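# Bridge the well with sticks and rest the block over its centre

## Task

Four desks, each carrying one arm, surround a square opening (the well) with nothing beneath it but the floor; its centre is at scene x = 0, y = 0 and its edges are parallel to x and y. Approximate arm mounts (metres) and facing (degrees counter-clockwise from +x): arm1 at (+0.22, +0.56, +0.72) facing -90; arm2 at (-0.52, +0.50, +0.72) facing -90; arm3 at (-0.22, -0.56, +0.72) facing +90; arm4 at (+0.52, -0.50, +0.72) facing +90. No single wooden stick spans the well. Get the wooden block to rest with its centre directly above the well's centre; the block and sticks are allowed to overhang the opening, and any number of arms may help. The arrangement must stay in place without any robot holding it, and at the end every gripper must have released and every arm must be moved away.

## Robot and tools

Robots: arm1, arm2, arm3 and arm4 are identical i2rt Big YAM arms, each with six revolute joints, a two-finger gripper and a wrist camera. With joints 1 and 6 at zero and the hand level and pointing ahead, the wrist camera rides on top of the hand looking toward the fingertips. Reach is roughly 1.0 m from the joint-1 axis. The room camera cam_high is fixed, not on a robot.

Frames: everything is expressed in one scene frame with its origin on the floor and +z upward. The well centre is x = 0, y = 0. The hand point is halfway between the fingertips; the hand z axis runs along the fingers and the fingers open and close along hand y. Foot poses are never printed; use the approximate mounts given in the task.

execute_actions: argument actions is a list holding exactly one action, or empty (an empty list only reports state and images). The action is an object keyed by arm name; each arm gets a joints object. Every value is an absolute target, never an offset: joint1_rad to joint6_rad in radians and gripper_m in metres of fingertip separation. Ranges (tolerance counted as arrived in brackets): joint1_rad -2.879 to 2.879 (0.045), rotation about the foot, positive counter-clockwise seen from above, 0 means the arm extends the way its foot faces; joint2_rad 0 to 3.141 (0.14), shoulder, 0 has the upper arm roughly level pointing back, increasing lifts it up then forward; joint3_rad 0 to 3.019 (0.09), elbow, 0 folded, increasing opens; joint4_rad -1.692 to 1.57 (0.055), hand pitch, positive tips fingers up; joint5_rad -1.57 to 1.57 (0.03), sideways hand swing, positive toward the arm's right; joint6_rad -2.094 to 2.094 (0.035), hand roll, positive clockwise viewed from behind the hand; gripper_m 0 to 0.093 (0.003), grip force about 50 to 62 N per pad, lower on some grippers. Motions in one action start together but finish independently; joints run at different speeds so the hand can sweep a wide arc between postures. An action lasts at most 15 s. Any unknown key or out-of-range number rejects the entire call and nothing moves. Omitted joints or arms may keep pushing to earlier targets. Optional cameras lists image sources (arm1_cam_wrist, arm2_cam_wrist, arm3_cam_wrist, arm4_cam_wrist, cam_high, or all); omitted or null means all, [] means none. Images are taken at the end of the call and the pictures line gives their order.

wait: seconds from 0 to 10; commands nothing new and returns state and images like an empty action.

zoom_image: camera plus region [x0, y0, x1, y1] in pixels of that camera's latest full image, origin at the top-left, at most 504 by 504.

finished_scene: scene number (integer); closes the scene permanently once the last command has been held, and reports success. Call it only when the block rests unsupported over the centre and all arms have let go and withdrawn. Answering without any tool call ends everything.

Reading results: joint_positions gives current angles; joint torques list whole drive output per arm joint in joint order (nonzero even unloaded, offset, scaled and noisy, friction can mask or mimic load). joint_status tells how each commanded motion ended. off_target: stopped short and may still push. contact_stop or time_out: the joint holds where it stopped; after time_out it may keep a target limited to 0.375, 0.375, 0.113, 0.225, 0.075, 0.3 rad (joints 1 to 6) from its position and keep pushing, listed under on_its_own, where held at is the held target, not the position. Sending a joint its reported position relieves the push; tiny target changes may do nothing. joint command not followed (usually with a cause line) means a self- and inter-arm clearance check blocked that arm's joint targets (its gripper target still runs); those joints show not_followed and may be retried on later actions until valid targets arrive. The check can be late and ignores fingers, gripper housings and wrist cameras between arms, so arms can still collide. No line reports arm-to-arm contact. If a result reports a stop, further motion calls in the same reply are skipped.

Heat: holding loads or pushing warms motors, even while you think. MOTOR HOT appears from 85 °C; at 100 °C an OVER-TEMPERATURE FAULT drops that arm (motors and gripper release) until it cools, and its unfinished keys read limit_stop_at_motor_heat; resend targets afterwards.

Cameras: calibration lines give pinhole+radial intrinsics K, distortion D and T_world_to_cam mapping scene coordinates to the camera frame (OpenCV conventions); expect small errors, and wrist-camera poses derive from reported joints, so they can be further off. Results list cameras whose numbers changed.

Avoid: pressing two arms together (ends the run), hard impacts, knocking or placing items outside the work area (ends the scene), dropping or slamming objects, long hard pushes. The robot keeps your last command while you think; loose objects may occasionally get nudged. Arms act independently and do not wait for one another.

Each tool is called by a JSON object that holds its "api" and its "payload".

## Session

{"api": "execute_actions", "payload": {"actions": []}}

Scene clock: 0.00 s.
Joint torques (N m, as the arm reports them, + toward a larger angle): no reading
arm1.joint_positions: joint1_rad=+0.123 joint2_rad=+0.600 joint3_rad=+1.395 joint4_rad=-1.399 joint5_rad=+0.214 joint6_rad=-0.330 gripper_m=+0.094
arm1.joint_status: not commanded
arm1.hand: x=+0.1969 y=+0.3441 z=+1.2804 quat_wxyz=(-0.221, -0.515, -0.716, +0.417) (m; scene frame)
arm2.joint_positions: joint1_rad=-0.264 joint2_rad=+0.534 joint3_rad=+1.321 joint4_rad=-1.445 joint5_rad=+0.068 joint6_rad=-0.188 gripper_m=+0.095
arm2.joint_status: not commanded
arm2.hand: x=-0.5910 y=+0.3137 z=+1.3107 quat_wxyz=(-0.194, -0.684, -0.584, +0.392) (m; scene frame)
arm3.joint_positions: joint1_rad=+0.507 joint2_rad=+0.566 joint3_rad=+1.448 joint4_rad=-1.334 joint5_rad=-0.092 joint6_rad=+0.109 gripper_m=+0.094
arm3.joint_status: not commanded
arm3.hand: x=-0.3368 y=-0.3975 z=+1.3057 quat_wxyz=(-0.198, +0.729, -0.430, -0.494) (m; scene frame)
arm4.joint_positions: joint1_rad=-0.184 joint2_rad=+0.506 joint3_rad=+1.307 joint4_rad=-1.474 joint5_rad=+0.167 joint6_rad=+0.234 gripper_m=+0.094
arm4.joint_status: not commanded
arm4.hand: x=+0.5871 y=-0.3268 z=+1.2367 quat_wxyz=(-0.351, +0.453, -0.778, -0.258) (m; scene frame)
pictures: arm1_cam_wrist, arm2_cam_wrist, arm3_cam_wrist, arm4_cam_wrist, cam_high
camera_calibration (this result's frames):
arm1_cam_wrist: T_world_to_cam=[[-0.920336, -0.133634, 0.367592, -0.24294], [-0.247267, 0.926977, -0.282088, 0.0935344], [-0.303053, -0.350509, -0.886173, 1.44124], [0, 0, 0, 1]] pos_world=[0.236312, 0.385998, 1.39288]
arm2_cam_wrist: T_world_to_cam=[[-0.952679, 0.238227, 0.188813, -0.883448], [0.182356, 0.944852, -0.27203, 0.17373], [-0.243205, -0.224727, -0.943583, 1.28201], [0, 0, 0, 1]] pos_world=[-0.561532, 0.334413, 1.42375]
arm3_cam_wrist: T_world_to_cam=[[0.819015, 0.558649, -0.130866, 0.670408], [0.444113, -0.761638, -0.47188, 0.467627], [-0.363288, 0.328357, -0.871896, 1.26714], [0, 0, 0, 1]] pos_world=[-0.296416, -0.434436, 1.41321]
arm4_cam_wrist: T_world_to_cam=[[0.890322, -0.446775, -0.0878515, -0.556826], [-0.452161, -0.844785, -0.286161, 0.351647], [0.053634, 0.294499, -0.954146, 1.37223], [0, 0, 0, 1]] pos_world=[0.581157, -0.35583, 1.36102]
Images, in order (width x height): arm1_cam_wrist 504x504, arm2_cam_wrist 504x504, arm3_cam_wrist 504x504, arm4_cam_wrist 504x504, cam_high 504x504.

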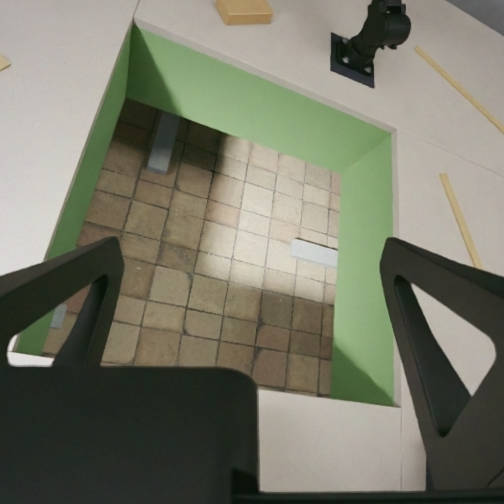

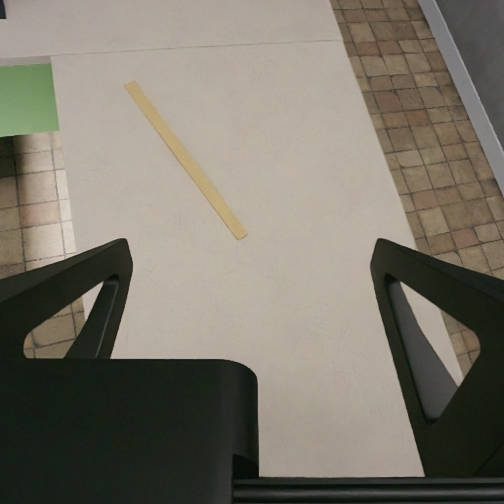

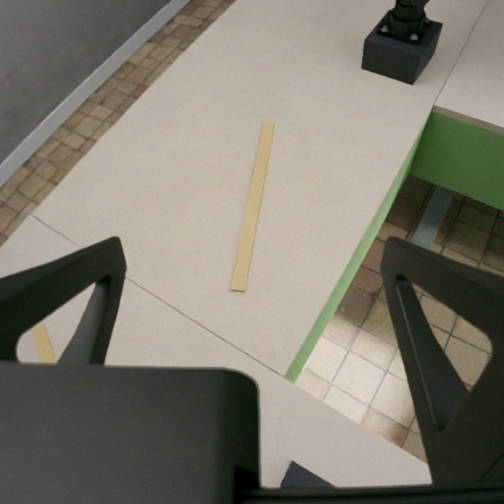

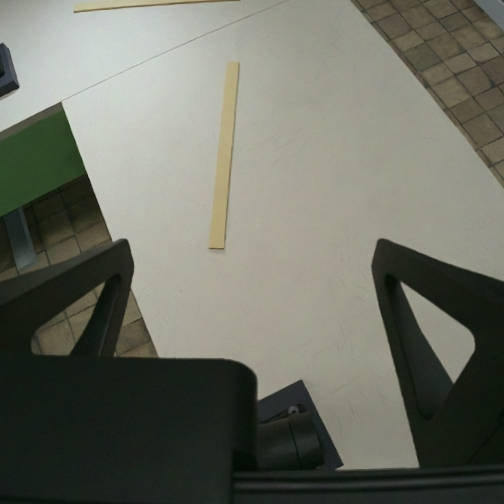

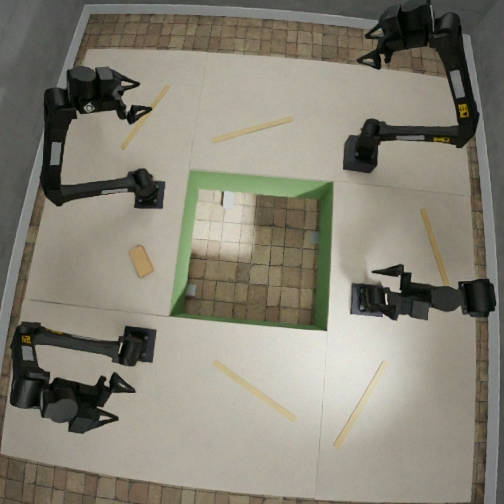

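{"api": "zoom_image", "payload": {"camera": "cam_high", "region": [100, 70, 310, 200]}}

{"api": "zoom_image", "payload": {"camera": "cam_high", "region": [195, 320, 405, 460]}}

{"api": "zoom_image", "payload": {"camera": "cam_high", "region": [160, 160, 345, 345]}}

{"api": "zoom_image", "payload": {"camera": "cam_high", "region": [110, 230, 180, 290]}}

Region (100, 70, 310, 200) of cam_high's 504x504 image, scaled by 2.400, with more detail than that image has; it fills the top 312 rows of this view, and the rest is white.

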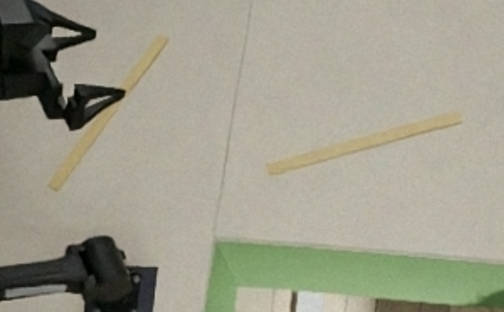

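Region (195, 320, 405, 460) of cam_high's 504x504 image, scaled by 2.400, with more detail than that image has.

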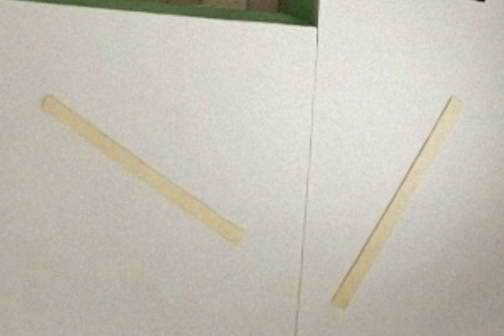

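Region (160, 160, 345, 345) of cam_high's 504x504 image, scaled by 2.724, with more detail than that image has.

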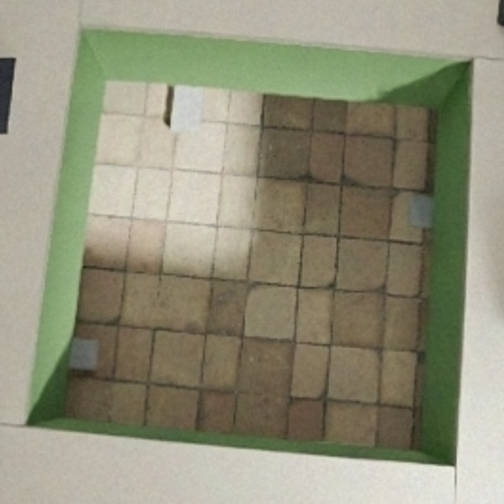

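Region (110, 230, 180, 290) of cam_high's 504x504 image, scaled by 7.200, with more detail than that image has; it fills the top 432 rows of this view, and the rest is white.

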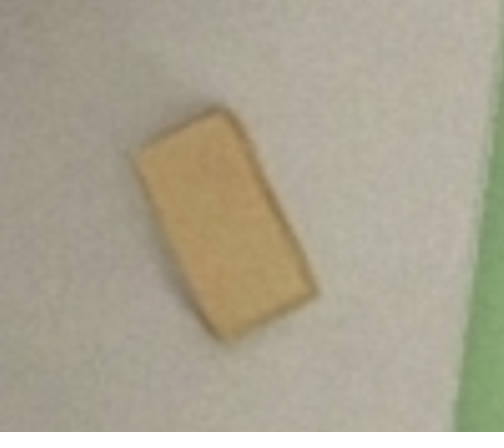

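{"api": "execute_actions", "payload": {"actions": [{"arm1": {"joints": {"joint1_rad": 1.556, "joint2_rad": 1.76, "joint3_rad": 1.232, "joint4_rad": -1.035, "joint5_rad": 0.0, "joint6_rad": 0.49, "gripper_m": 0.07}}, "arm2": {"joints": {"joint1_rad": -0.132, "joint2_rad": 2.0, "joint3_rad": 1.465, "joint4_rad": -0.97, "joint5_rad": 0.0, "joint6_rad": -0.58, "gripper_m": 0.07}}, "arm3": {"joints": {"joint1_rad": 1.715, "joint2_rad": 1.685, "joint3_rad": 1.203, "joint4_rad": -1.068, "joint5_rad": 0.0, "joint6_rad": 0.64, "gripper_m": 0.07}}, "arm4": {"joints": {"joint1_rad": -0.253, "joint2_rad": 1.935, "joint3_rad": 1.56, "joint4_rad": -1.135, "joint5_rad": 0.0, "joint6_rad": 0.265, "gripper_m": 0.07}}}]}}

Scene clock: 5.30 s.
Joint torques (N m, as the arm reports them, + toward a larger angle): arm1=[ -0.89 -16.27   6.94   0.66   0.08   0.  ] | arm2=[  0.06 -21.07  10.43   0.94  -0.21  -0.02] | arm3=[ -0.2  -11.91   8.41   0.29   0.1    0.21] | arm4=[ -0.35 -16.24   8.39   0.57  -0.18   0.17]
arm1.joint_positions: joint1_rad=+1.564 joint2_rad=+1.760 joint3_rad=+1.232 joint4_rad=-1.036 joint5_rad=-0.001 joint6_rad=+0.478 gripper_m=+0.070
arm1.joint_status: all done
arm1.hand: x=+0.7075 y=+0.5520 z=+0.8027 quat_wxyz=(-0.010, -0.245, -0.970, -0.002) (m; scene frame)
arm2.joint_positions: joint1_rad=-0.138 joint2_rad=+1.978 joint3_rad=+1.454 joint4_rad=-0.980 joint5_rad=+0.002 joint6_rad=-0.568 gripper_m=+0.070
arm2.joint_status: all done
arm2.hand: x=-0.6294 y=-0.0708 z=+0.8197 quat_wxyz=(-0.009, -0.561, -0.828, +0.027) (m; scene frame)
arm3.joint_positions: joint1_rad=+1.722 joint2_rad=+1.683 joint3_rad=+1.196 joint4_rad=-1.073 joint5_rad=-0.001 joint6_rad=+0.627 gripper_m=+0.070
arm3.joint_status: all done
arm3.hand: x=-0.6797 y=-0.6532 z=+0.8011 quat_wxyz=(+0.001, +0.977, -0.212, -0.005) (m; scene frame)
arm4.joint_positions: joint1_rad=-0.249 joint2_rad=+1.929 joint3_rad=+1.539 joint4_rad=-1.142 joint5_rad=+0.003 joint6_rad=+0.254 gripper_m=+0.070
arm4.joint_status: all done
arm4.hand: x=+0.6740 y=+0.0608 z=+0.8088 quat_wxyz=(-0.011, +0.501, -0.865, -0.012) (m; scene frame)
pictures: arm1_cam_wrist, arm2_cam_wrist, arm3_cam_wrist, arm4_cam_wrist, cam_high
camera_calibration (this result's frames):
arm1_cam_wrist: T_world_to_cam=[[-0.468874, -0.883087, -0.0177369, 0.833912], [-0.733857, 0.378308, 0.564214, -0.139901], [-0.49154, 0.277562, -0.825438, 0.983403], [0, 0, 0, 1]] pos_world=[0.771714, 0.516388, 0.905464]
arm2_cam_wrist: T_world_to_cam=[[-0.928515, -0.370185, 0.0286997, -0.632421], [-0.298856, 0.790994, 0.533867, -0.563821], [-0.220331, 0.487127, -0.845081, 0.707034], [0, 0, 0, 1]] pos_world=[-0.599932, -0.132549, 0.916657]
arm3_cam_wrist: T_world_to_cam=[[0.40741, 0.913197, -0.00938327, 0.882573], [0.748699, -0.328103, 0.576019, -0.162264], [0.52294, -0.241702, -0.817382, 0.972957], [0, 0, 0, 1]] pos_world=[-0.746881, -0.624038, 0.897026]
arm4_cam_wrist: T_world_to_cam=[[0.869618, -0.493308, -0.020279, -0.536486], [-0.403757, -0.734192, 0.545841, -0.116382], [-0.284157, -0.466486, -0.837643, 1.02482], [0, 0, 0, 1]] pos_world=[0.710757, 0.127964, 0.911079]
Images, in order (width x height): arm1_cam_wrist 504x504, arm2_cam_wrist 504x504, arm3_cam_wrist 504x504, arm4_cam_wrist 504x504, cam_high 504x504.

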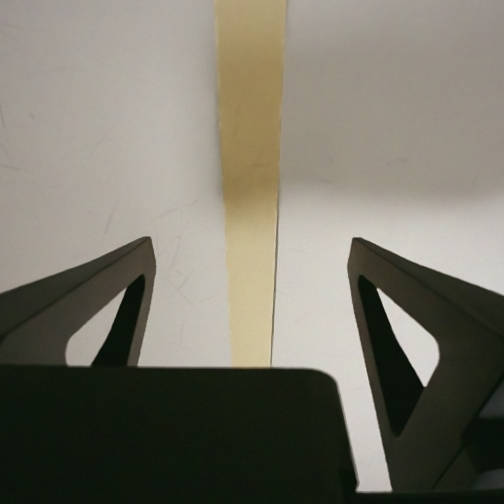

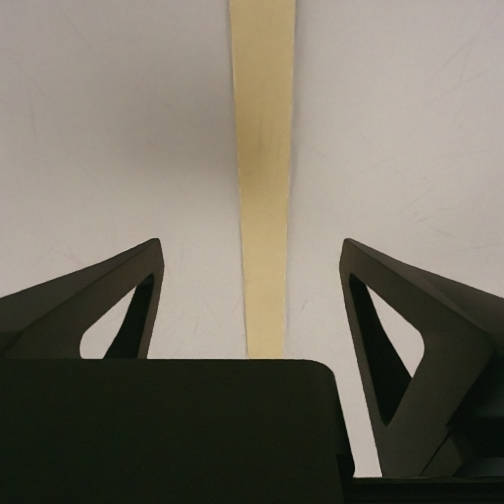

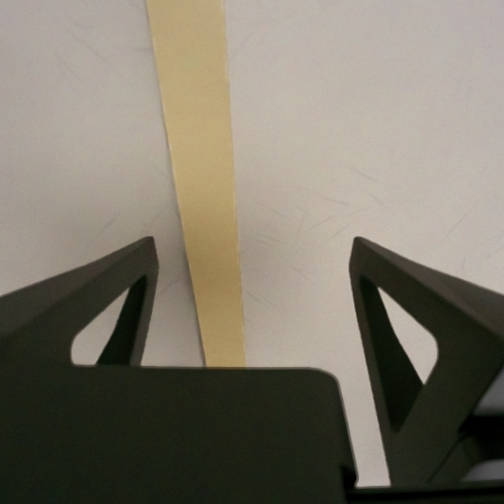

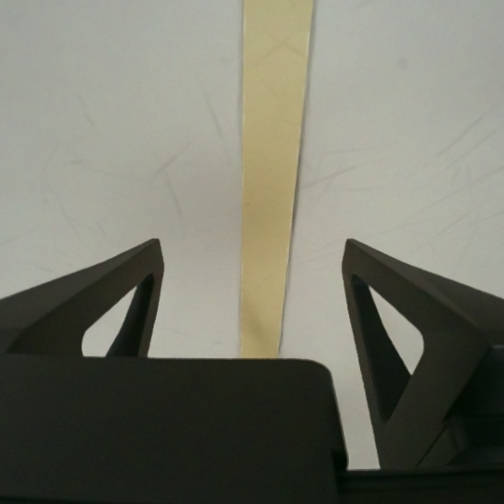

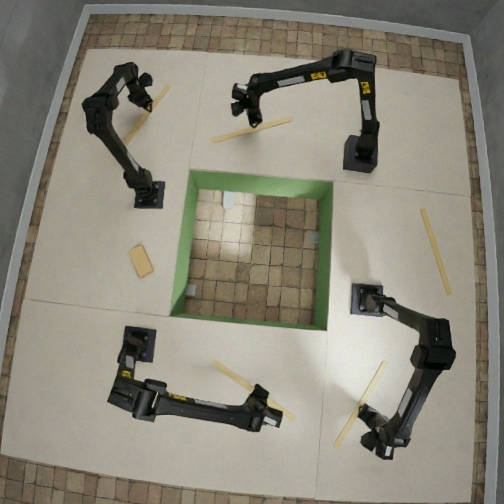

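{"api": "execute_actions", "payload": {"actions": [{"arm1": {"joints": {"joint2_rad": 1.872, "joint3_rad": 1.215, "joint4_rad": -0.92}}, "arm2": {"joints": {"joint2_rad": 2.125, "joint3_rad": 1.449, "joint4_rad": -0.895, "joint6_rad": -0.607}}, "arm3": {"joints": {"joint1_rad": 1.757, "joint2_rad": 1.795, "joint4_rad": -0.955, "joint6_rad": 0.651}}, "arm4": {"joints": {"joint1_rad": -0.268, "joint2_rad": 2.02, "joint3_rad": 1.51, "joint4_rad": -1.045, "joint6_rad": 0.276}}}], "cameras": ["arm1_cam_wrist", "arm2_cam_wrist", "arm3_cam_wrist", "arm4_cam_wrist"]}}

Scene clock: 7.73 s.
Joint torques (N m, as the arm reports them, + toward a larger angle): arm1=[ -0.87 -17.75   6.49   0.98   0.08   0.02] | arm2=[  0.11 -22.39   8.74   1.27  -0.15  -0.05] | arm3=[  0.43 -13.01   8.12   0.52   0.09   0.2 ] | arm4=[ -0.29 -16.84   7.02   0.79  -0.19   0.17]
arm1.joint_positions: joint1_rad=+1.564 joint2_rad=+1.876 joint3_rad=+1.213 joint4_rad=-0.929 joint5_rad=-0.001 joint6_rad=+0.479 gripper_m=+0.070
arm1.joint_status: all done
arm1.hand: x=+0.7129 y=+0.5518 z=+0.7420 quat_wxyz=(+0.004, -0.245, -0.970, +0.001) (m; scene frame)
arm2.joint_positions: joint1_rad=-0.138 joint2_rad=+2.113 joint3_rad=+1.442 joint4_rad=-0.908 joint5_rad=+0.002 joint6_rad=-0.596 gripper_m=+0.070
arm2.joint_status: all done
arm2.hand: x=-0.6278 y=-0.0619 z=+0.7416 quat_wxyz=(+0.006, -0.549, -0.836, -0.007) (m; scene frame)
arm3.joint_positions: joint1_rad=+1.756 joint2_rad=+1.800 joint3_rad=+1.195 joint4_rad=-0.967 joint5_rad=-0.001 joint6_rad=+0.639 gripper_m=+0.070
arm3.joint_status: all done
arm3.hand: x=-0.6915 y=-0.6726 z=+0.7471 quat_wxyz=(-0.001, +0.980, -0.201, +0.001) (m; scene frame)
arm4.joint_positions: joint1_rad=-0.264 joint2_rad=+2.020 joint3_rad=+1.501 joint4_rad=-1.061 joint5_rad=+0.003 joint6_rad=+0.265 gripper_m=+0.070
arm4.joint_status: all done
arm4.hand: x=+0.6811 y=+0.0538 z=+0.7445 quat_wxyz=(+0.006, +0.490, -0.872, +0.006) (m; scene frame)
pictures: arm1_cam_wrist, arm2_cam_wrist, arm3_cam_wrist, arm4_cam_wrist
camera_calibration (this result's frames):
arm1_cam_wrist: T_world_to_cam=[[-0.469589, -0.882872, -0.00471916, 0.825937], [-0.717247, 0.378368, 0.585145, -0.128937], [-0.514822, 0.278163, -0.810915, 0.941519], [0, 0, 0, 1]] pos_world=[0.780087, 0.516087, 0.842836]
arm2_cam_wrist: T_world_to_cam=[[-0.918045, -0.396302, -0.0117866, -0.590325], [-0.327517, 0.741279, 0.585865, -0.588386], [-0.223442, 0.541711, -0.810323, 0.612711], [0, 0, 0, 1]] pos_world=[-0.597746, -0.129701, 0.834251]
arm3_cam_wrist: T_world_to_cam=[[0.386142, 0.922436, -0.0022744, 0.890731], [0.749189, -0.312178, 0.584176, -0.123697], [0.538155, -0.227279, -0.811624, 0.946151], [0, 0, 0, 1]] pos_world=[-0.760452, -0.645218, 0.842205]
arm4_cam_wrist: T_world_to_cam=[[0.85604, -0.516851, -0.00777631, -0.546292], [-0.415205, -0.696493, 0.585238, -0.107107], [-0.307897, -0.497758, -0.810825, 0.967558], [0, 0, 0, 1]] pos_world=[0.721084, 0.124659, 0.842955]
Images, in order (width x height): arm1_cam_wrist 504x504, arm2_cam_wrist 504x504, arm3_cam_wrist 504x504, arm4_cam_wrist 504x504.

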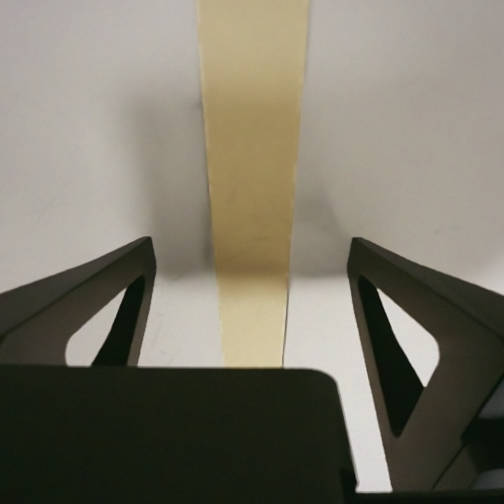

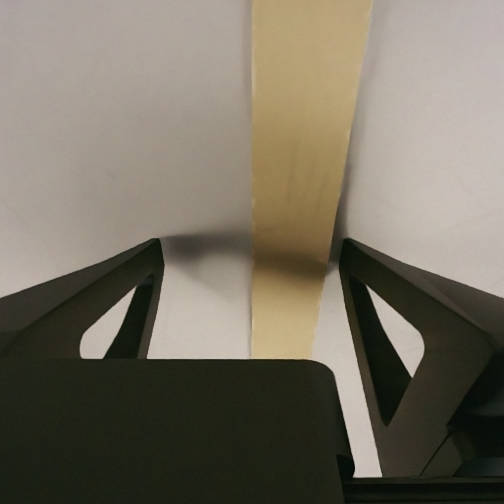

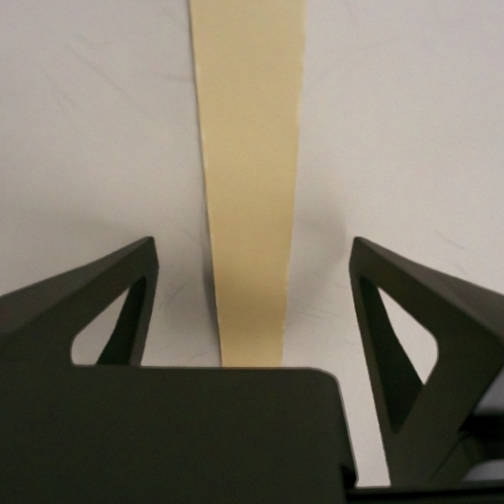

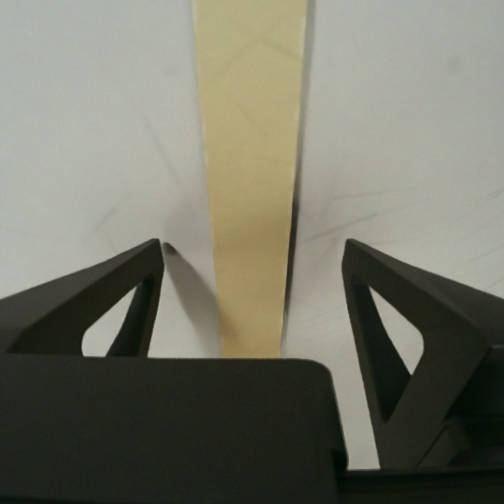

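{"api": "execute_actions", "payload": {"actions": [{"arm1": {"joints": {"joint3_rad": 1.184, "joint4_rad": -0.885}}, "arm2": {"joints": {"joint1_rad": -0.163, "joint3_rad": 1.436, "joint4_rad": -0.868, "joint6_rad": -0.63}}, "arm3": {"joints": {"joint3_rad": 1.174, "joint4_rad": -0.93}}, "arm4": {"joints": {"joint3_rad": 1.486, "joint4_rad": -1.013}}}], "cameras": ["arm2_cam_wrist", "cam_high"]}}

Scene clock: 8.80 s.
Joint torques (N m, as the arm reports them, + toward a larger angle): arm1=[ -0.9  -17.16   5.99   1.02   0.07   0.02] | arm2=[ -0.95 -23.03   7.69   1.23  -0.17  -0.09] | arm3=[  0.36 -13.38   7.16   0.51   0.11   0.2 ] | arm4=[ -0.33 -17.14   6.18   0.8   -0.17   0.16]
arm1.joint_positions: joint1_rad=+1.564 joint2_rad=+1.876 joint3_rad=+1.188 joint4_rad=-0.896 joint5_rad=-0.001 joint6_rad=+0.479 gripper_m=+0.070
arm1.joint_status: all done
arm1.hand: x=+0.7095 y=+0.5518 z=+0.7346 quat_wxyz=(-0.001, -0.245, -0.970, +0.000) (m; scene frame)
arm2.joint_positions: joint1_rad=-0.158 joint2_rad=+2.113 joint3_rad=+1.441 joint4_rad=-0.884 joint5_rad=+0.002 joint6_rad=-0.618 gripper_m=+0.070
arm2.joint_status: all done
arm2.hand: x=-0.6404 y=-0.0647 z=+0.7412 quat_wxyz=(+0.001, -0.548, -0.836, +0.004) (m; scene frame)
arm3.joint_positions: joint1_rad=+1.756 joint2_rad=+1.800 joint3_rad=+1.175 joint4_rad=-0.942 joint5_rad=-0.001 joint6_rad=+0.640 gripper_m=+0.070
arm3.joint_status: all done
arm3.hand: x=-0.6885 y=-0.6719 z=+0.7409 quat_wxyz=(+0.000, +0.979, -0.202, -0.002) (m; scene frame)
arm4.joint_positions: joint1_rad=-0.264 joint2_rad=+2.020 joint3_rad=+1.489 joint4_rad=-1.030 joint5_rad=+0.003 joint6_rad=+0.266 gripper_m=+0.070
arm4.joint_status: all done
arm4.hand: x=+0.6816 y=+0.0560 z=+0.7404 quat_wxyz=(+0.000, +0.490, -0.872, -0.001) (m; scene frame)
pictures: arm2_cam_wrist, cam_high
camera_calibration (this result's frames):
arm2_cam_wrist: T_world_to_cam=[[-0.917279, -0.398243, 0.00128992, -0.612388], [-0.326366, 0.753571, 0.570627, -0.577358], [-0.22822, 0.523003, -0.821208, 0.614839], [0, 0, 0, 1]] pos_world=[-0.609842, -0.130362, 0.835157]
Images, in order (width x height): arm2_cam_wrist 504x504, cam_high 504x504.

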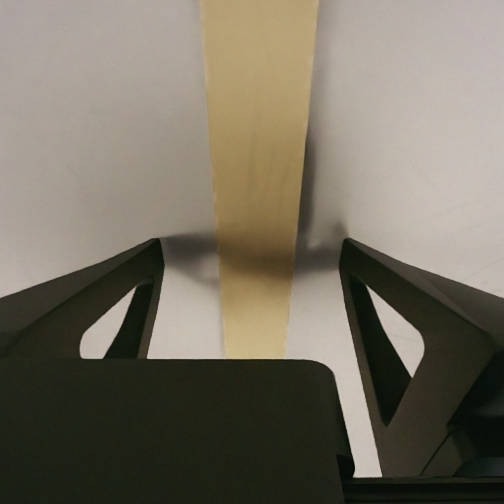

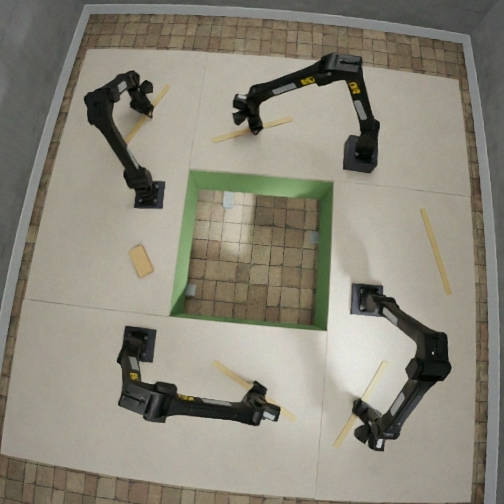

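{"api": "execute_actions", "payload": {"actions": [{"arm1": {"joints": {"joint3_rad": 1.176, "joint4_rad": -0.877}}, "arm2": {"joints": {"joint3_rad": 1.429, "joint4_rad": -0.862}}, "arm3": {"joints": {"joint3_rad": 1.166, "joint4_rad": -0.923}}, "arm4": {"joints": {"joint3_rad": 1.478, "joint4_rad": -1.005}}}], "cameras": []}}

Scene clock: 9.53 s.
Joint torques (N m, as the arm reports them, + toward a larger angle): arm1=[ -0.92 -17.12   5.79   1.04   0.08   0.02] | arm2=[ -0.9  -22.25   7.51   1.24  -0.16  -0.04] | arm3=[  0.41 -13.37   6.6    0.7    0.11   0.2 ] | arm4=[ -0.14 -16.85   5.72   0.98  -0.16   0.18]
arm1.joint_positions: joint1_rad=+1.564 joint2_rad=+1.876 joint3_rad=+1.182 joint4_rad=-0.888 joint5_rad=-0.001 joint6_rad=+0.479 gripper_m=+0.070
arm1.joint_status: all done
arm1.hand: x=+0.7086 y=+0.5519 z=+0.7329 quat_wxyz=(-0.002, -0.245, -0.970, +0.000) (m; scene frame)
arm2.joint_positions: joint1_rad=-0.158 joint2_rad=+2.113 joint3_rad=+1.437 joint4_rad=-0.877 joint5_rad=+0.002 joint6_rad=-0.619 gripper_m=+0.070
arm2.joint_status: all done
arm2.hand: x=-0.6404 y=-0.0646 z=+0.7402 quat_wxyz=(+0.001, -0.548, -0.836, +0.005) (m; scene frame)
arm3.joint_positions: joint1_rad=+1.756 joint2_rad=+1.800 joint3_rad=+1.173 joint4_rad=-0.939 joint5_rad=-0.001 joint6_rad=+0.640 gripper_m=+0.070
arm3.joint_status: all done
arm3.hand: x=-0.6885 y=-0.6719 z=+0.7404 quat_wxyz=(+0.001, +0.979, -0.202, -0.002) (m; scene frame)
arm4.joint_positions: joint1_rad=-0.264 joint2_rad=+2.019 joint3_rad=+1.485 joint4_rad=-1.025 joint5_rad=+0.002 joint6_rad=+0.266 gripper_m=+0.070
arm4.joint_status: all done
arm4.hand: x=+0.6815 y=+0.0558 z=+0.7398 quat_wxyz=(-0.001, +0.490, -0.872, -0.002) (m; scene frame)
pictures: none
No camera images: the call's "cameras" was empty. Leave "cameras" out to get every camera's image.

{"api": "execute_actions", "payload": {"actions": []}}

Scene clock: 10.63 s.
Joint torques (N m, as the arm reports them, + toward a larger angle): arm1=[ -0.91 -17.26   5.8    1.05   0.08   0.02] | arm2=[ -1.28 -22.78   7.54   1.2   -0.18  -0.06] | arm3=[  0.38 -13.4    6.61   0.69   0.11   0.19] | arm4=[ -0.37 -16.91   5.76   0.96  -0.15   0.17]
arm1.joint_positions: joint1_rad=+1.564 joint2_rad=+1.876 joint3_rad=+1.182 joint4_rad=-0.888 joint5_rad=-0.001 joint6_rad=+0.479 gripper_m=+0.070
arm1.joint_status: all done
arm1.hand: x=+0.7086 y=+0.5519 z=+0.7329 quat_wxyz=(-0.002, -0.245, -0.970, +0.000) (m; scene frame)
arm2.joint_positions: joint1_rad=-0.158 joint2_rad=+2.113 joint3_rad=+1.437 joint4_rad=-0.877 joint5_rad=+0.002 joint6_rad=-0.619 gripper_m=+0.070
arm2.joint_status: all done
arm2.hand: x=-0.6404 y=-0.0646 z=+0.7402 quat_wxyz=(+0.001, -0.548, -0.836, +0.005) (m; scene frame)
arm3.joint_positions: joint1_rad=+1.756 joint2_rad=+1.800 joint3_rad=+1.173 joint4_rad=-0.939 joint5_rad=-0.001 joint6_rad=+0.640 gripper_m=+0.070
arm3.joint_status: all done
arm3.hand: x=-0.6885 y=-0.6719 z=+0.7404 quat_wxyz=(+0.001, +0.979, -0.202, -0.002) (m; scene frame)
arm4.joint_positions: joint1_rad=-0.264 joint2_rad=+2.019 joint3_rad=+1.485 joint4_rad=-1.025 joint5_rad=+0.002 joint6_rad=+0.266 gripper_m=+0.070
arm4.joint_status: all done
arm4.hand: x=+0.6815 y=+0.0558 z=+0.7398 quat_wxyz=(-0.001, +0.490, -0.872, -0.002) (m; scene frame)
pictures: arm1_cam_wrist, arm2_cam_wrist, arm3_cam_wrist, arm4_cam_wrist, cam_high
camera_calibration (this result's frames):
arm1_cam_wrist: T_world_to_cam=[[-0.469483, -0.882886, -0.00993042, 0.827677], [-0.723905, 0.378455, 0.57683, -0.115952], [-0.505517, 0.278, -0.816804, 0.929756], [0, 0, 0, 1]] pos_world=[0.774649, 0.516155, 0.834532]
arm2_cam_wrist: T_world_to_cam=[[-0.916969, -0.398946, 0.00306114, -0.613503], [-0.326587, 0.755017, 0.568586, -0.575372], [-0.229147, 0.520376, -0.822618, 0.614251], [0, 0, 0, 1]] pos_world=[-0.609719, -0.129981, 0.83432]
arm3_cam_wrist: T_world_to_cam=[[0.387159, 0.92199, -0.00640779, 0.892379], [0.752457, -0.311938, 0.580089, -0.116448], [0.532838, -0.229409, -0.814528, 0.936316], [0, 0, 0, 1]] pos_world=[-0.756776, -0.644291, 0.835924]
arm4_cam_wrist: T_world_to_cam=[[0.855653, -0.51735, -0.0144142, -0.540399], [-0.418593, -0.708159, 0.568586, -0.0875681], [-0.304365, -0.480478, -0.822498, 0.970136], [0, 0, 0, 1]] pos_world=[0.721014, 0.124542, 0.839935]
Images, in order (width x height): arm1_cam_wrist 504x504, arm2_cam_wrist 504x504, arm3_cam_wrist 504x504, arm4_cam_wrist 504x504, cam_high 504x504.

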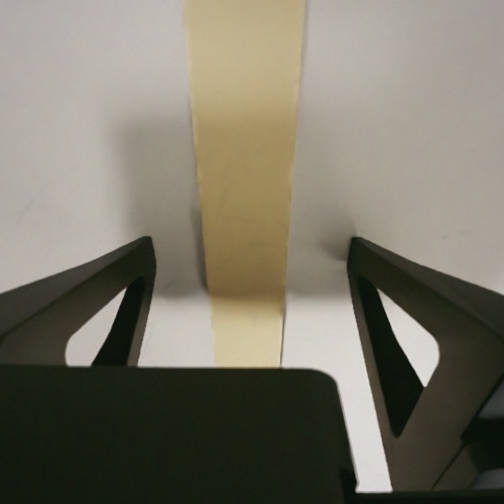

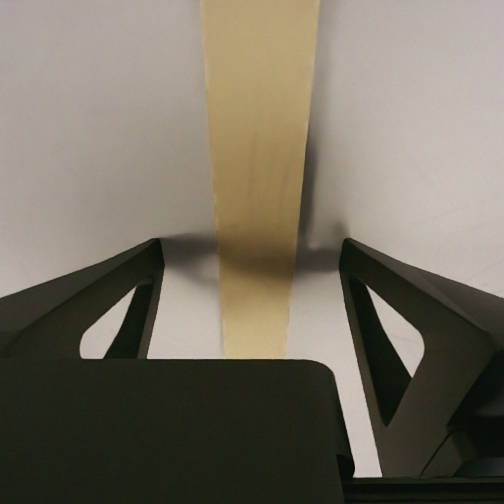

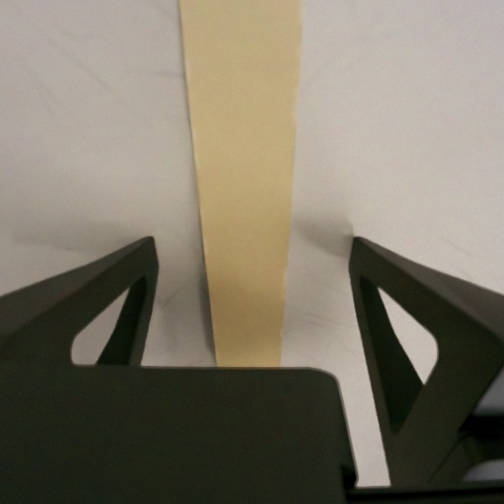

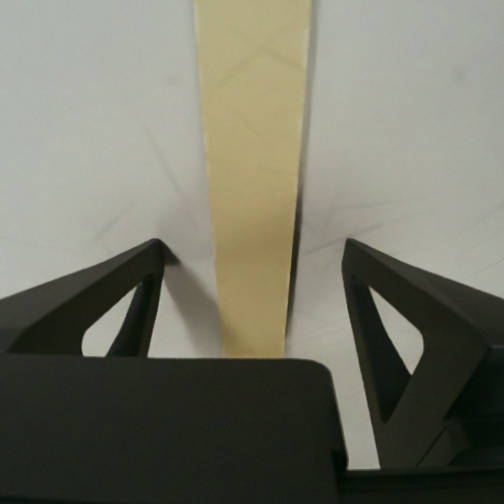

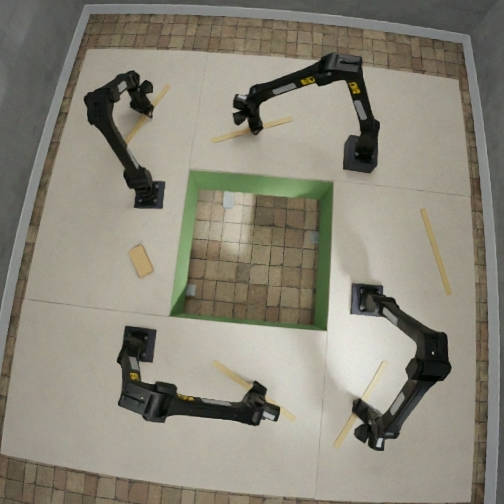

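{"api": "execute_actions", "payload": {"actions": [{"arm1":{"joints":{"gripper_m":0.012}},"arm2":{"joints":{"gripper_m":0.012}},"arm3":{"joints":{"gripper_m":0.012}},"arm4":{"joints":{"gripper_m":0.012}}}], "cameras": ["arm1_cam_wrist","arm2_cam_wrist","arm3_cam_wrist","arm4_cam_wrist"]}}

Scene clock: 11.50 s.
Joint torques (N m, as the arm reports them, + toward a larger angle): arm1=[ -0.88 -17.26   5.8    1.05   0.07   0.01] | arm2=[ -0.91 -22.42   7.42   1.25  -0.16   0.02] | arm3=[  0.34 -13.42   6.74   0.47   0.14   0.19] | arm4=[ -0.25 -17.02   5.86   0.74  -0.06   0.16]
arm1.joint_positions: joint1_rad=+1.564 joint2_rad=+1.876 joint3_rad=+1.182 joint4_rad=-0.888 joint5_rad=-0.001 joint6_rad=+0.480 gripper_m=+0.026
arm1.joint_status: gripper_m off_target (ended at +0.026, target +0.012)
arm1.hand: x=+0.7087 y=+0.5519 z=+0.7329 quat_wxyz=(-0.002, -0.245, -0.969, +0.000) (m; scene frame)
arm2.joint_positions: joint1_rad=-0.158 joint2_rad=+2.113 joint3_rad=+1.437 joint4_rad=-0.876 joint5_rad=+0.002 joint6_rad=-0.619 gripper_m=+0.027
arm2.joint_status: gripper_m off_target (ended at +0.027, target +0.012)
arm2.hand: x=-0.6404 y=-0.0646 z=+0.7400 quat_wxyz=(+0.001, -0.548, -0.836, +0.005) (m; scene frame)
arm3.joint_positions: joint1_rad=+1.756 joint2_rad=+1.800 joint3_rad=+1.172 joint4_rad=-0.933 joint5_rad=-0.002 joint6_rad=+0.640 gripper_m=+0.027
arm3.joint_status: gripper_m off_target (ended at +0.027, target +0.012)
arm3.hand: x=-0.6891 y=-0.6722 z=+0.7399 quat_wxyz=(+0.002, +0.979, -0.202, -0.004) (m; scene frame)
arm4.joint_positions: joint1_rad=-0.264 joint2_rad=+2.019 joint3_rad=+1.484 joint4_rad=-1.020 joint5_rad=+0.000 joint6_rad=+0.267 gripper_m=+0.027
arm4.joint_status: gripper_m off_target (ended at +0.027, target +0.012)
arm4.hand: x=+0.6813 y=+0.0568 z=+0.7398 quat_wxyz=(-0.002, +0.489, -0.872, -0.005) (m; scene frame)
pictures: arm1_cam_wrist, arm2_cam_wrist, arm3_cam_wrist, arm4_cam_wrist
camera_calibration (this result's frames):
arm1_cam_wrist: T_world_to_cam=[[-0.470152, -0.882528, -0.0101073, 0.828126], [-0.723837, 0.379009, 0.576552, -0.116034], [-0.504992, 0.278383, -0.816998, 0.929363], [0, 0, 0, 1]] pos_world=[0.774677, 0.516103, 0.834557]
arm2_cam_wrist: T_world_to_cam=[[-0.916816, -0.399296, 0.00328402, -0.613594], [-0.32683, 0.755102, 0.568333, -0.57527], [-0.229413, 0.519984, -0.822792, 0.614092], [0, 0, 0, 1]] pos_world=[-0.609687, -0.129936, 0.83423]
arm3_cam_wrist: T_world_to_cam=[[0.387469, 0.921834, -0.00950225, 0.895286], [0.754603, -0.311223, 0.577681, -0.112044], [0.529569, -0.231004, -0.816207, 0.93413], [0, 0, 0, 1]] pos_world=[-0.757033, -0.644388, 0.835677]
arm4_cam_wrist: T_world_to_cam=[[0.855439, -0.517597, -0.017815, -0.537102], [-0.418337, -0.710853, 0.565405, -0.0845574], [-0.305315, -0.476217, -0.824621, 0.972534], [0, 0, 0, 1]] pos_world=[0.721014, 0.125027, 0.840213]
Images, in order (width x height): arm1_cam_wrist 504x504, arm2_cam_wrist 504x504, arm3_cam_wrist 504x504, arm4_cam_wrist 504x504.

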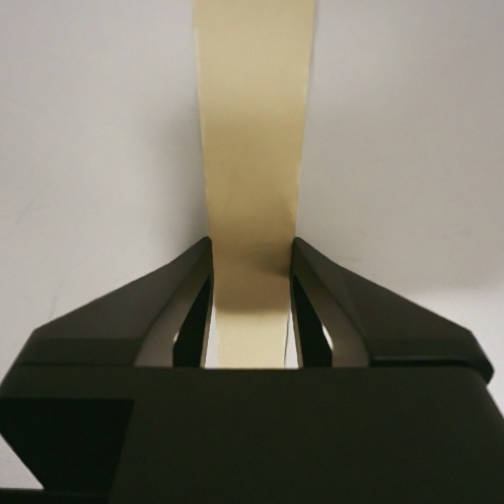

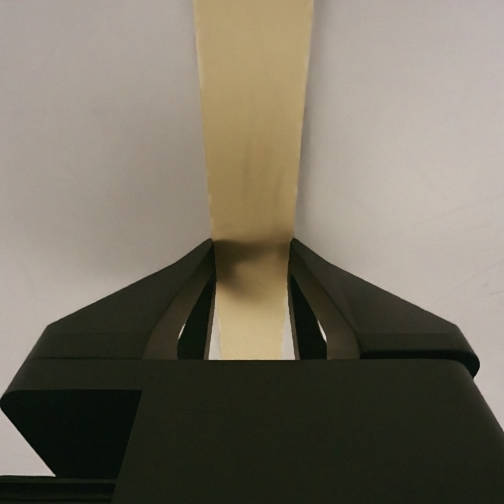

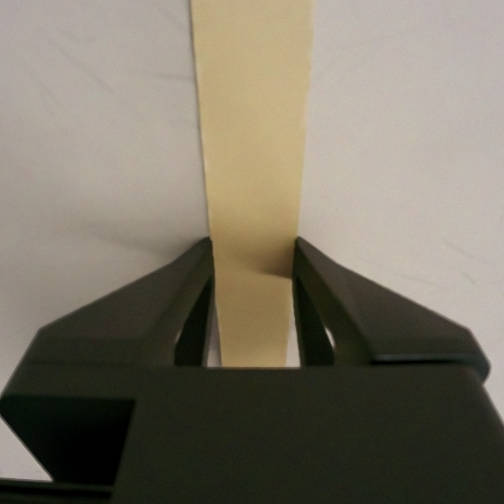

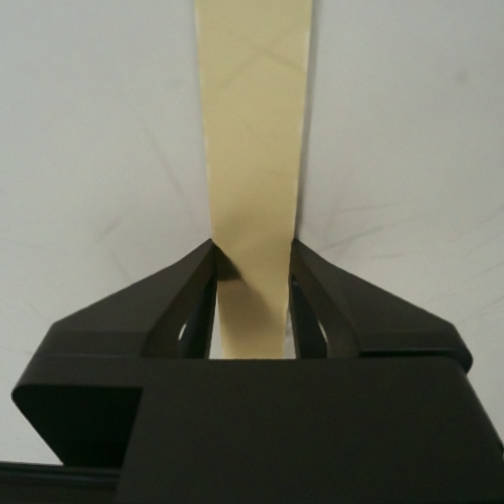

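{"api": "execute_actions", "payload": {"actions": [{"arm1":{"joints":{"joint2_rad":1.74}},"arm2":{"joints":{"joint2_rad":1.97}},"arm3":{"joints":{"joint2_rad":1.66}},"arm4":{"joints":{"joint2_rad":1.88}}}], "cameras": ["cam_high"]}}

Scene clock: 14.40 s.
Joint torques (N m, as the arm reports them, + toward a larger angle): arm1=[ -0.88 -15.11   7.27   1.22   0.07   0.01] | arm2=[ -0.72 -21.32  10.36   1.51  -0.15  -0.04] | arm3=[  0.38 -12.07   8.98   0.72   0.15   0.18] | arm4=[ -0.28 -14.84   8.03   1.04  -0.05   0.17]
arm1.joint_positions: joint1_rad=+1.564 joint2_rad=+1.732 joint3_rad=+1.171 joint4_rad=-0.886 joint5_rad=-0.001 joint6_rad=+0.480 gripper_m=+0.026
arm1.joint_status: all done
arm1.hand: x=+0.7197 y=+0.5518 z=+0.7982 quat_wxyz=(-0.067, -0.245, -0.967, -0.015) (m; scene frame)
arm2.joint_positions: joint1_rad=-0.158 joint2_rad=+1.955 joint3_rad=+1.420 joint4_rad=-0.876 joint5_rad=+0.002 joint6_rad=-0.619 gripper_m=+0.027
arm2.joint_status: all done
arm2.hand: x=-0.6437 y=-0.0814 z=+0.8233 quat_wxyz=(-0.025, -0.546, -0.834, +0.071) (m; scene frame)
arm3.joint_positions: joint1_rad=+1.756 joint2_rad=+1.660 joint3_rad=+1.154 joint4_rad=-0.933 joint5_rad=-0.002 joint6_rad=+0.640 gripper_m=+0.027
arm3.joint_status: all done
arm3.hand: x=-0.6932 y=-0.6733 z=+0.7989 quat_wxyz=(+0.028, +0.977, -0.201, -0.059) (m; scene frame)
arm4.joint_positions: joint1_rad=-0.264 joint2_rad=+1.865 joint3_rad=+1.465 joint4_rad=-1.020 joint5_rad=+0.000 joint6_rad=+0.267 gripper_m=+0.027
arm4.joint_status: all done
arm4.hand: x=+0.6834 y=+0.0627 z=+0.8194 quat_wxyz=(-0.050, +0.488, -0.870, -0.052) (m; scene frame)
pictures: cam_high
Images, in order (width x height): cam_high 504x504.

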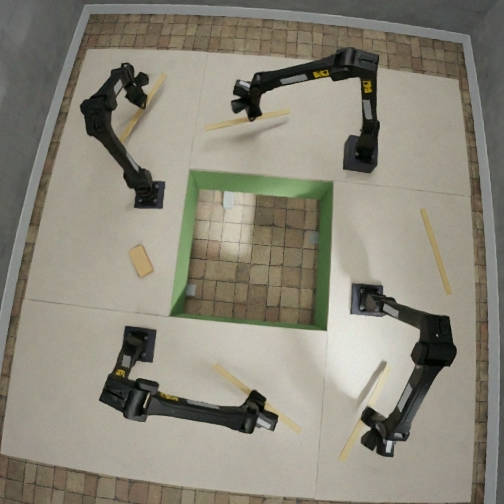

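{"api": "execute_actions", "payload": {"actions": [{"arm1":{"joints":{"joint2_rad":1.50,"joint4_rad":-1.15,"joint6_rad":-0.63}},"arm2":{"joints":{"joint1_rad":-0.6,"joint2_rad":1.70,"joint4_rad":-1.28}},"arm3":{"joints":{"joint2_rad":1.45,"joint4_rad":-1.275,"joint6_rad":-0.60}},"arm4":{"joints":{"joint1_rad":-0.7,"joint2_rad":1.60,"joint4_rad":-1.43}}}], "cameras": ["cam_high"]}}

Scene clock: 18.07 s.
Joint torques (N m, as the arm reports them, + toward a larger angle): arm1=[ -0.89 -12.18   8.04   0.5   -0.01  -0.24] | arm2=[ -0.69 -16.04  11.3   -0.17  -0.16   0.01] | arm3=[ 0.41 -8.96  9.67 -0.35  0.03 -0.04] | arm4=[ -0.07 -11.85   8.53  -0.35  -0.15   0.13]
arm1.joint_positions: joint1_rad=+1.564 joint2_rad=+1.491 joint3_rad=+1.171 joint4_rad=-1.142 joint5_rad=-0.001 joint6_rad=-0.619 gripper_m=+0.026
arm1.joint_status: all done
arm1.hand: x=+0.6633 y=+0.5530 z=+0.8997 quat_wxyz=(-0.058, +0.296, -0.953, +0.020) (m; scene frame)
arm2.joint_positions: joint1_rad=-0.602 joint2_rad=+1.671 joint3_rad=+1.419 joint4_rad=-1.265 joint5_rad=+0.002 joint6_rad=-0.620 gripper_m=+0.027
arm2.joint_status: all done
arm2.hand: x=-0.8300 y=+0.0930 z=+0.9666 quat_wxyz=(+0.001, -0.718, -0.696, +0.024) (m; scene frame)
arm3.joint_positions: joint1_rad=+1.756 joint2_rad=+1.438 joint3_rad=+1.154 joint4_rad=-1.263 joint5_rad=-0.002 joint6_rad=-0.587 gripper_m=+0.027
arm3.joint_status: all done
arm3.hand: x=-0.6172 y=-0.6554 z=+0.8884 quat_wxyz=(-0.002, +0.917, +0.399, -0.011) (m; scene frame)
arm4.joint_positions: joint1_rad=-0.698 joint2_rad=+1.592 joint3_rad=+1.464 joint4_rad=-1.414 joint5_rad=+0.002 joint6_rad=+0.269 gripper_m=+0.027
arm4.joint_status: all done
arm4.hand: x=+0.8389 y=-0.1342 z=+0.9514 quat_wxyz=(-0.009, +0.289, -0.957, -0.005) (m; scene frame)
pictures: cam_high
Images, in order (width x height): cam_high 504x504.

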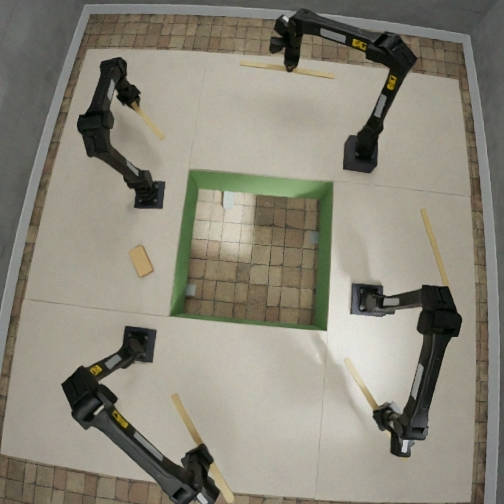

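{"api": "execute_actions", "payload": {"actions": [{"arm1":{"joints":{"joint1_rad":-0.640,"joint2_rad":1.52,"joint3_rad":1.02,"joint4_rad":-0.92,"joint5_rad":-0.125,"joint6_rad":-0.652}},"arm3":{"joints":{"joint1_rad":-0.2}},"arm4":{"joints":{"joint6_rad":-1.065}},"arm2":{"joints":{"joint6_rad":-0.62}}}], "cameras": ["cam_high","arm1_cam_wrist"]}}

Scene clock: 20.57 s.
Joint torques (N m, as the arm reports them, + toward a larger angle): arm1=[  0.24 -13.31   7.24   0.95  -0.19  -0.21] | arm2=[ -0.38 -16.1   11.24  -0.1   -0.16   0.07] | arm3=[ 0.86 -9.59  9.63 -0.36 -0.06 -0.01] | arm4=[ -0.24 -11.79   8.44  -0.41  -0.28  -0.06]
arm1.joint_positions: joint1_rad=-0.645 joint2_rad=+1.524 joint3_rad=+1.018 joint4_rad=-0.923 joint5_rad=-0.124 joint6_rad=-0.642 gripper_m=+0.026
arm1.joint_status: all done
arm1.hand: x=-0.0358 y=+0.1981 z=+0.8266 quat_wxyz=(-0.077, -0.706, -0.702, +0.057) (m; scene frame)
arm2.joint_positions: joint1_rad=-0.602 joint2_rad=+1.671 joint3_rad=+1.419 joint4_rad=-1.265 joint5_rad=+0.002 joint6_rad=-0.620 gripper_m=+0.027
arm2.joint_status: all done
arm2.hand: x=-0.8300 y=+0.0930 z=+0.9666 quat_wxyz=(+0.001, -0.718, -0.696, +0.024) (m; scene frame)
arm3.joint_positions: joint1_rad=-0.207 joint2_rad=+1.446 joint3_rad=+1.154 joint4_rad=-1.263 joint5_rad=+0.000 joint6_rad=-0.589 gripper_m=+0.027
arm3.joint_status: all done
arm3.hand: x=-0.1515 y=-0.1541 z=+0.8865 quat_wxyz=(-0.008, +0.842, -0.540, -0.003) (m; scene frame)
arm4.joint_positions: joint1_rad=-0.698 joint2_rad=+1.592 joint3_rad=+1.464 joint4_rad=-1.414 joint5_rad=+0.002 joint6_rad=-1.054 gripper_m=+0.027
arm4.joint_status: all done
arm4.hand: x=+0.8389 y=-0.1342 z=+0.9514 quat_wxyz=(-0.010, +0.816, -0.578, +0.002) (m; scene frame)
pictures: arm1_cam_wrist, cam_high
camera_calibration (this result's frames):
arm1_cam_wrist: T_world_to_cam=[[-0.999359, -0.00501361, -0.0354464, -0.00501259], [-0.019299, 0.909398, 0.415479, -0.521576], [0.0301518, 0.415897, -0.908912, 0.796259], [0, 0, 0, 1]] pos_world=[-0.0390839, 0.143133, 0.940255]
Images, in order (width x height): arm1_cam_wrist 504x504, cam_high 504x504.

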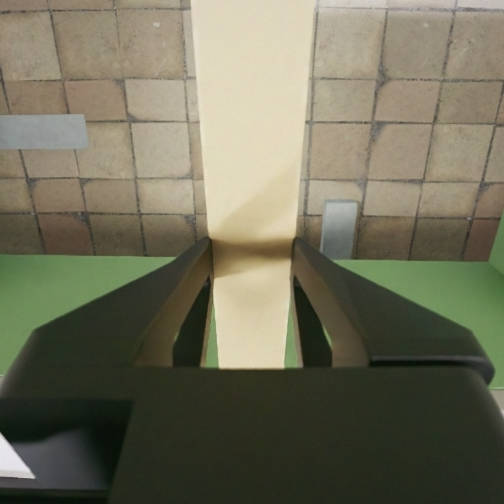

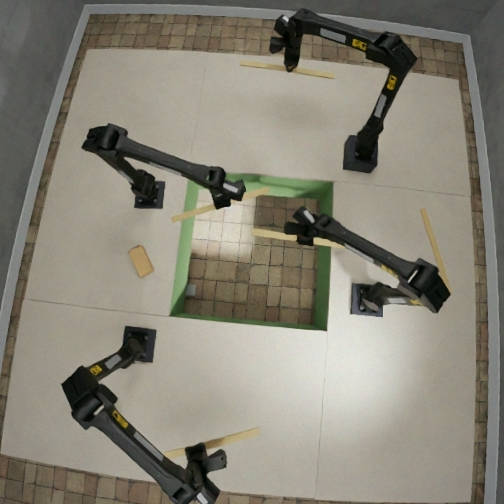

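{"api": "execute_actions", "payload": {"actions": [{"arm1":{"joints":{"joint2_rad":1.635,"joint4_rad":-0.80}},"arm4":{"joints":{"joint1_rad":0.535,"joint2_rad":1.80,"joint3_rad":1.63,"joint4_rad":-1.25,"joint5_rad":-0.138}}}], "cameras": ["cam_high","arm1_cam_wrist"]}}

Scene clock: 23.70 s.
Joint torques (N m, as the arm reports them, + toward a larger angle): arm1=[  0.29 -14.95   6.74   1.26  -0.19  -0.21] | arm2=[ -0.75 -16.58  11.5    0.    -0.16   0.1 ] | arm3=[ 0.86 -9.61  9.64 -0.37 -0.06  0.  ] | arm4=[ -0.27 -17.14   9.56   0.53  -0.21  -0.03]
arm1.joint_positions: joint1_rad=-0.645 joint2_rad=+1.643 joint3_rad=+1.018 joint4_rad=-0.811 joint5_rad=-0.124 joint6_rad=-0.642 gripper_m=+0.026
arm1.joint_status: all done
arm1.hand: x=-0.0466 y=+0.1830 z=+0.7790 quat_wxyz=(-0.076, -0.706, -0.702, +0.054) (m; scene frame)
arm2.joint_positions: joint1_rad=-0.602 joint2_rad=+1.671 joint3_rad=+1.419 joint4_rad=-1.265 joint5_rad=+0.002 joint6_rad=-0.620 gripper_m=+0.027
arm2.joint_status: not commanded
arm2.hand: x=-0.8300 y=+0.0930 z=+0.9666 quat_wxyz=(+0.001, -0.718, -0.696, +0.024) (m; scene frame)
arm3.joint_positions: joint1_rad=-0.207 joint2_rad=+1.446 joint3_rad=+1.154 joint4_rad=-1.263 joint5_rad=+0.000 joint6_rad=-0.589 gripper_m=+0.027
arm3.joint_status: not commanded
arm3.hand: x=-0.1515 y=-0.1541 z=+0.8865 quat_wxyz=(-0.008, +0.842, -0.540, -0.003) (m; scene frame)
arm4.joint_positions: joint1_rad=+0.541 joint2_rad=+1.818 joint3_rad=+1.601 joint4_rad=-1.256 joint5_rad=-0.140 joint6_rad=-1.056 gripper_m=+0.027
arm4.joint_status: all done
arm4.hand: x=+0.2117 y=-0.0111 z=+0.8965 quat_wxyz=(-0.005, +0.996, +0.008, -0.087) (m; scene frame)
pictures: arm1_cam_wrist, cam_high
camera_calibration (this result's frames):
arm1_cam_wrist: T_world_to_cam=[[-0.999192, -0.00489001, -0.0398828, -0.0141446], [-0.0212275, 0.906992, 0.420612, -0.491947], [0.0341166, 0.421119, -0.906364, 0.756913], [0, 0, 0, 1]] pos_world=[-0.0503992, 0.127373, 0.892393]
Images, in order (width x height): arm1_cam_wrist 504x504, cam_high 504x504.

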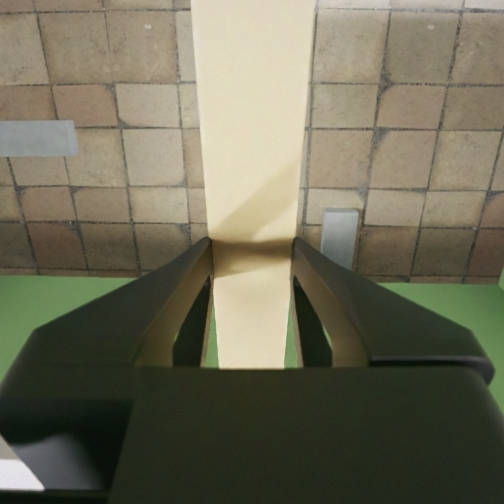

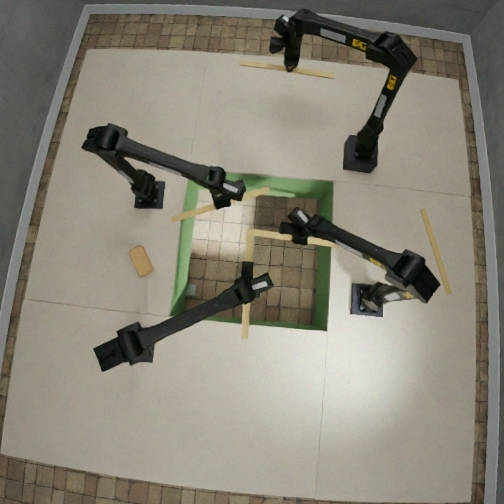

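{"api": "zoom_image", "payload": {"camera": "cam_high", "region": [160, 160, 345, 345]}}

Region (160, 160, 345, 345) of cam_high's 504x504 image, scaled by 2.724, with more detail than that image has.

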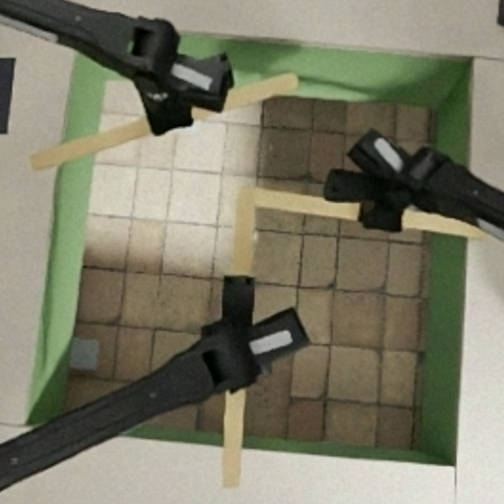

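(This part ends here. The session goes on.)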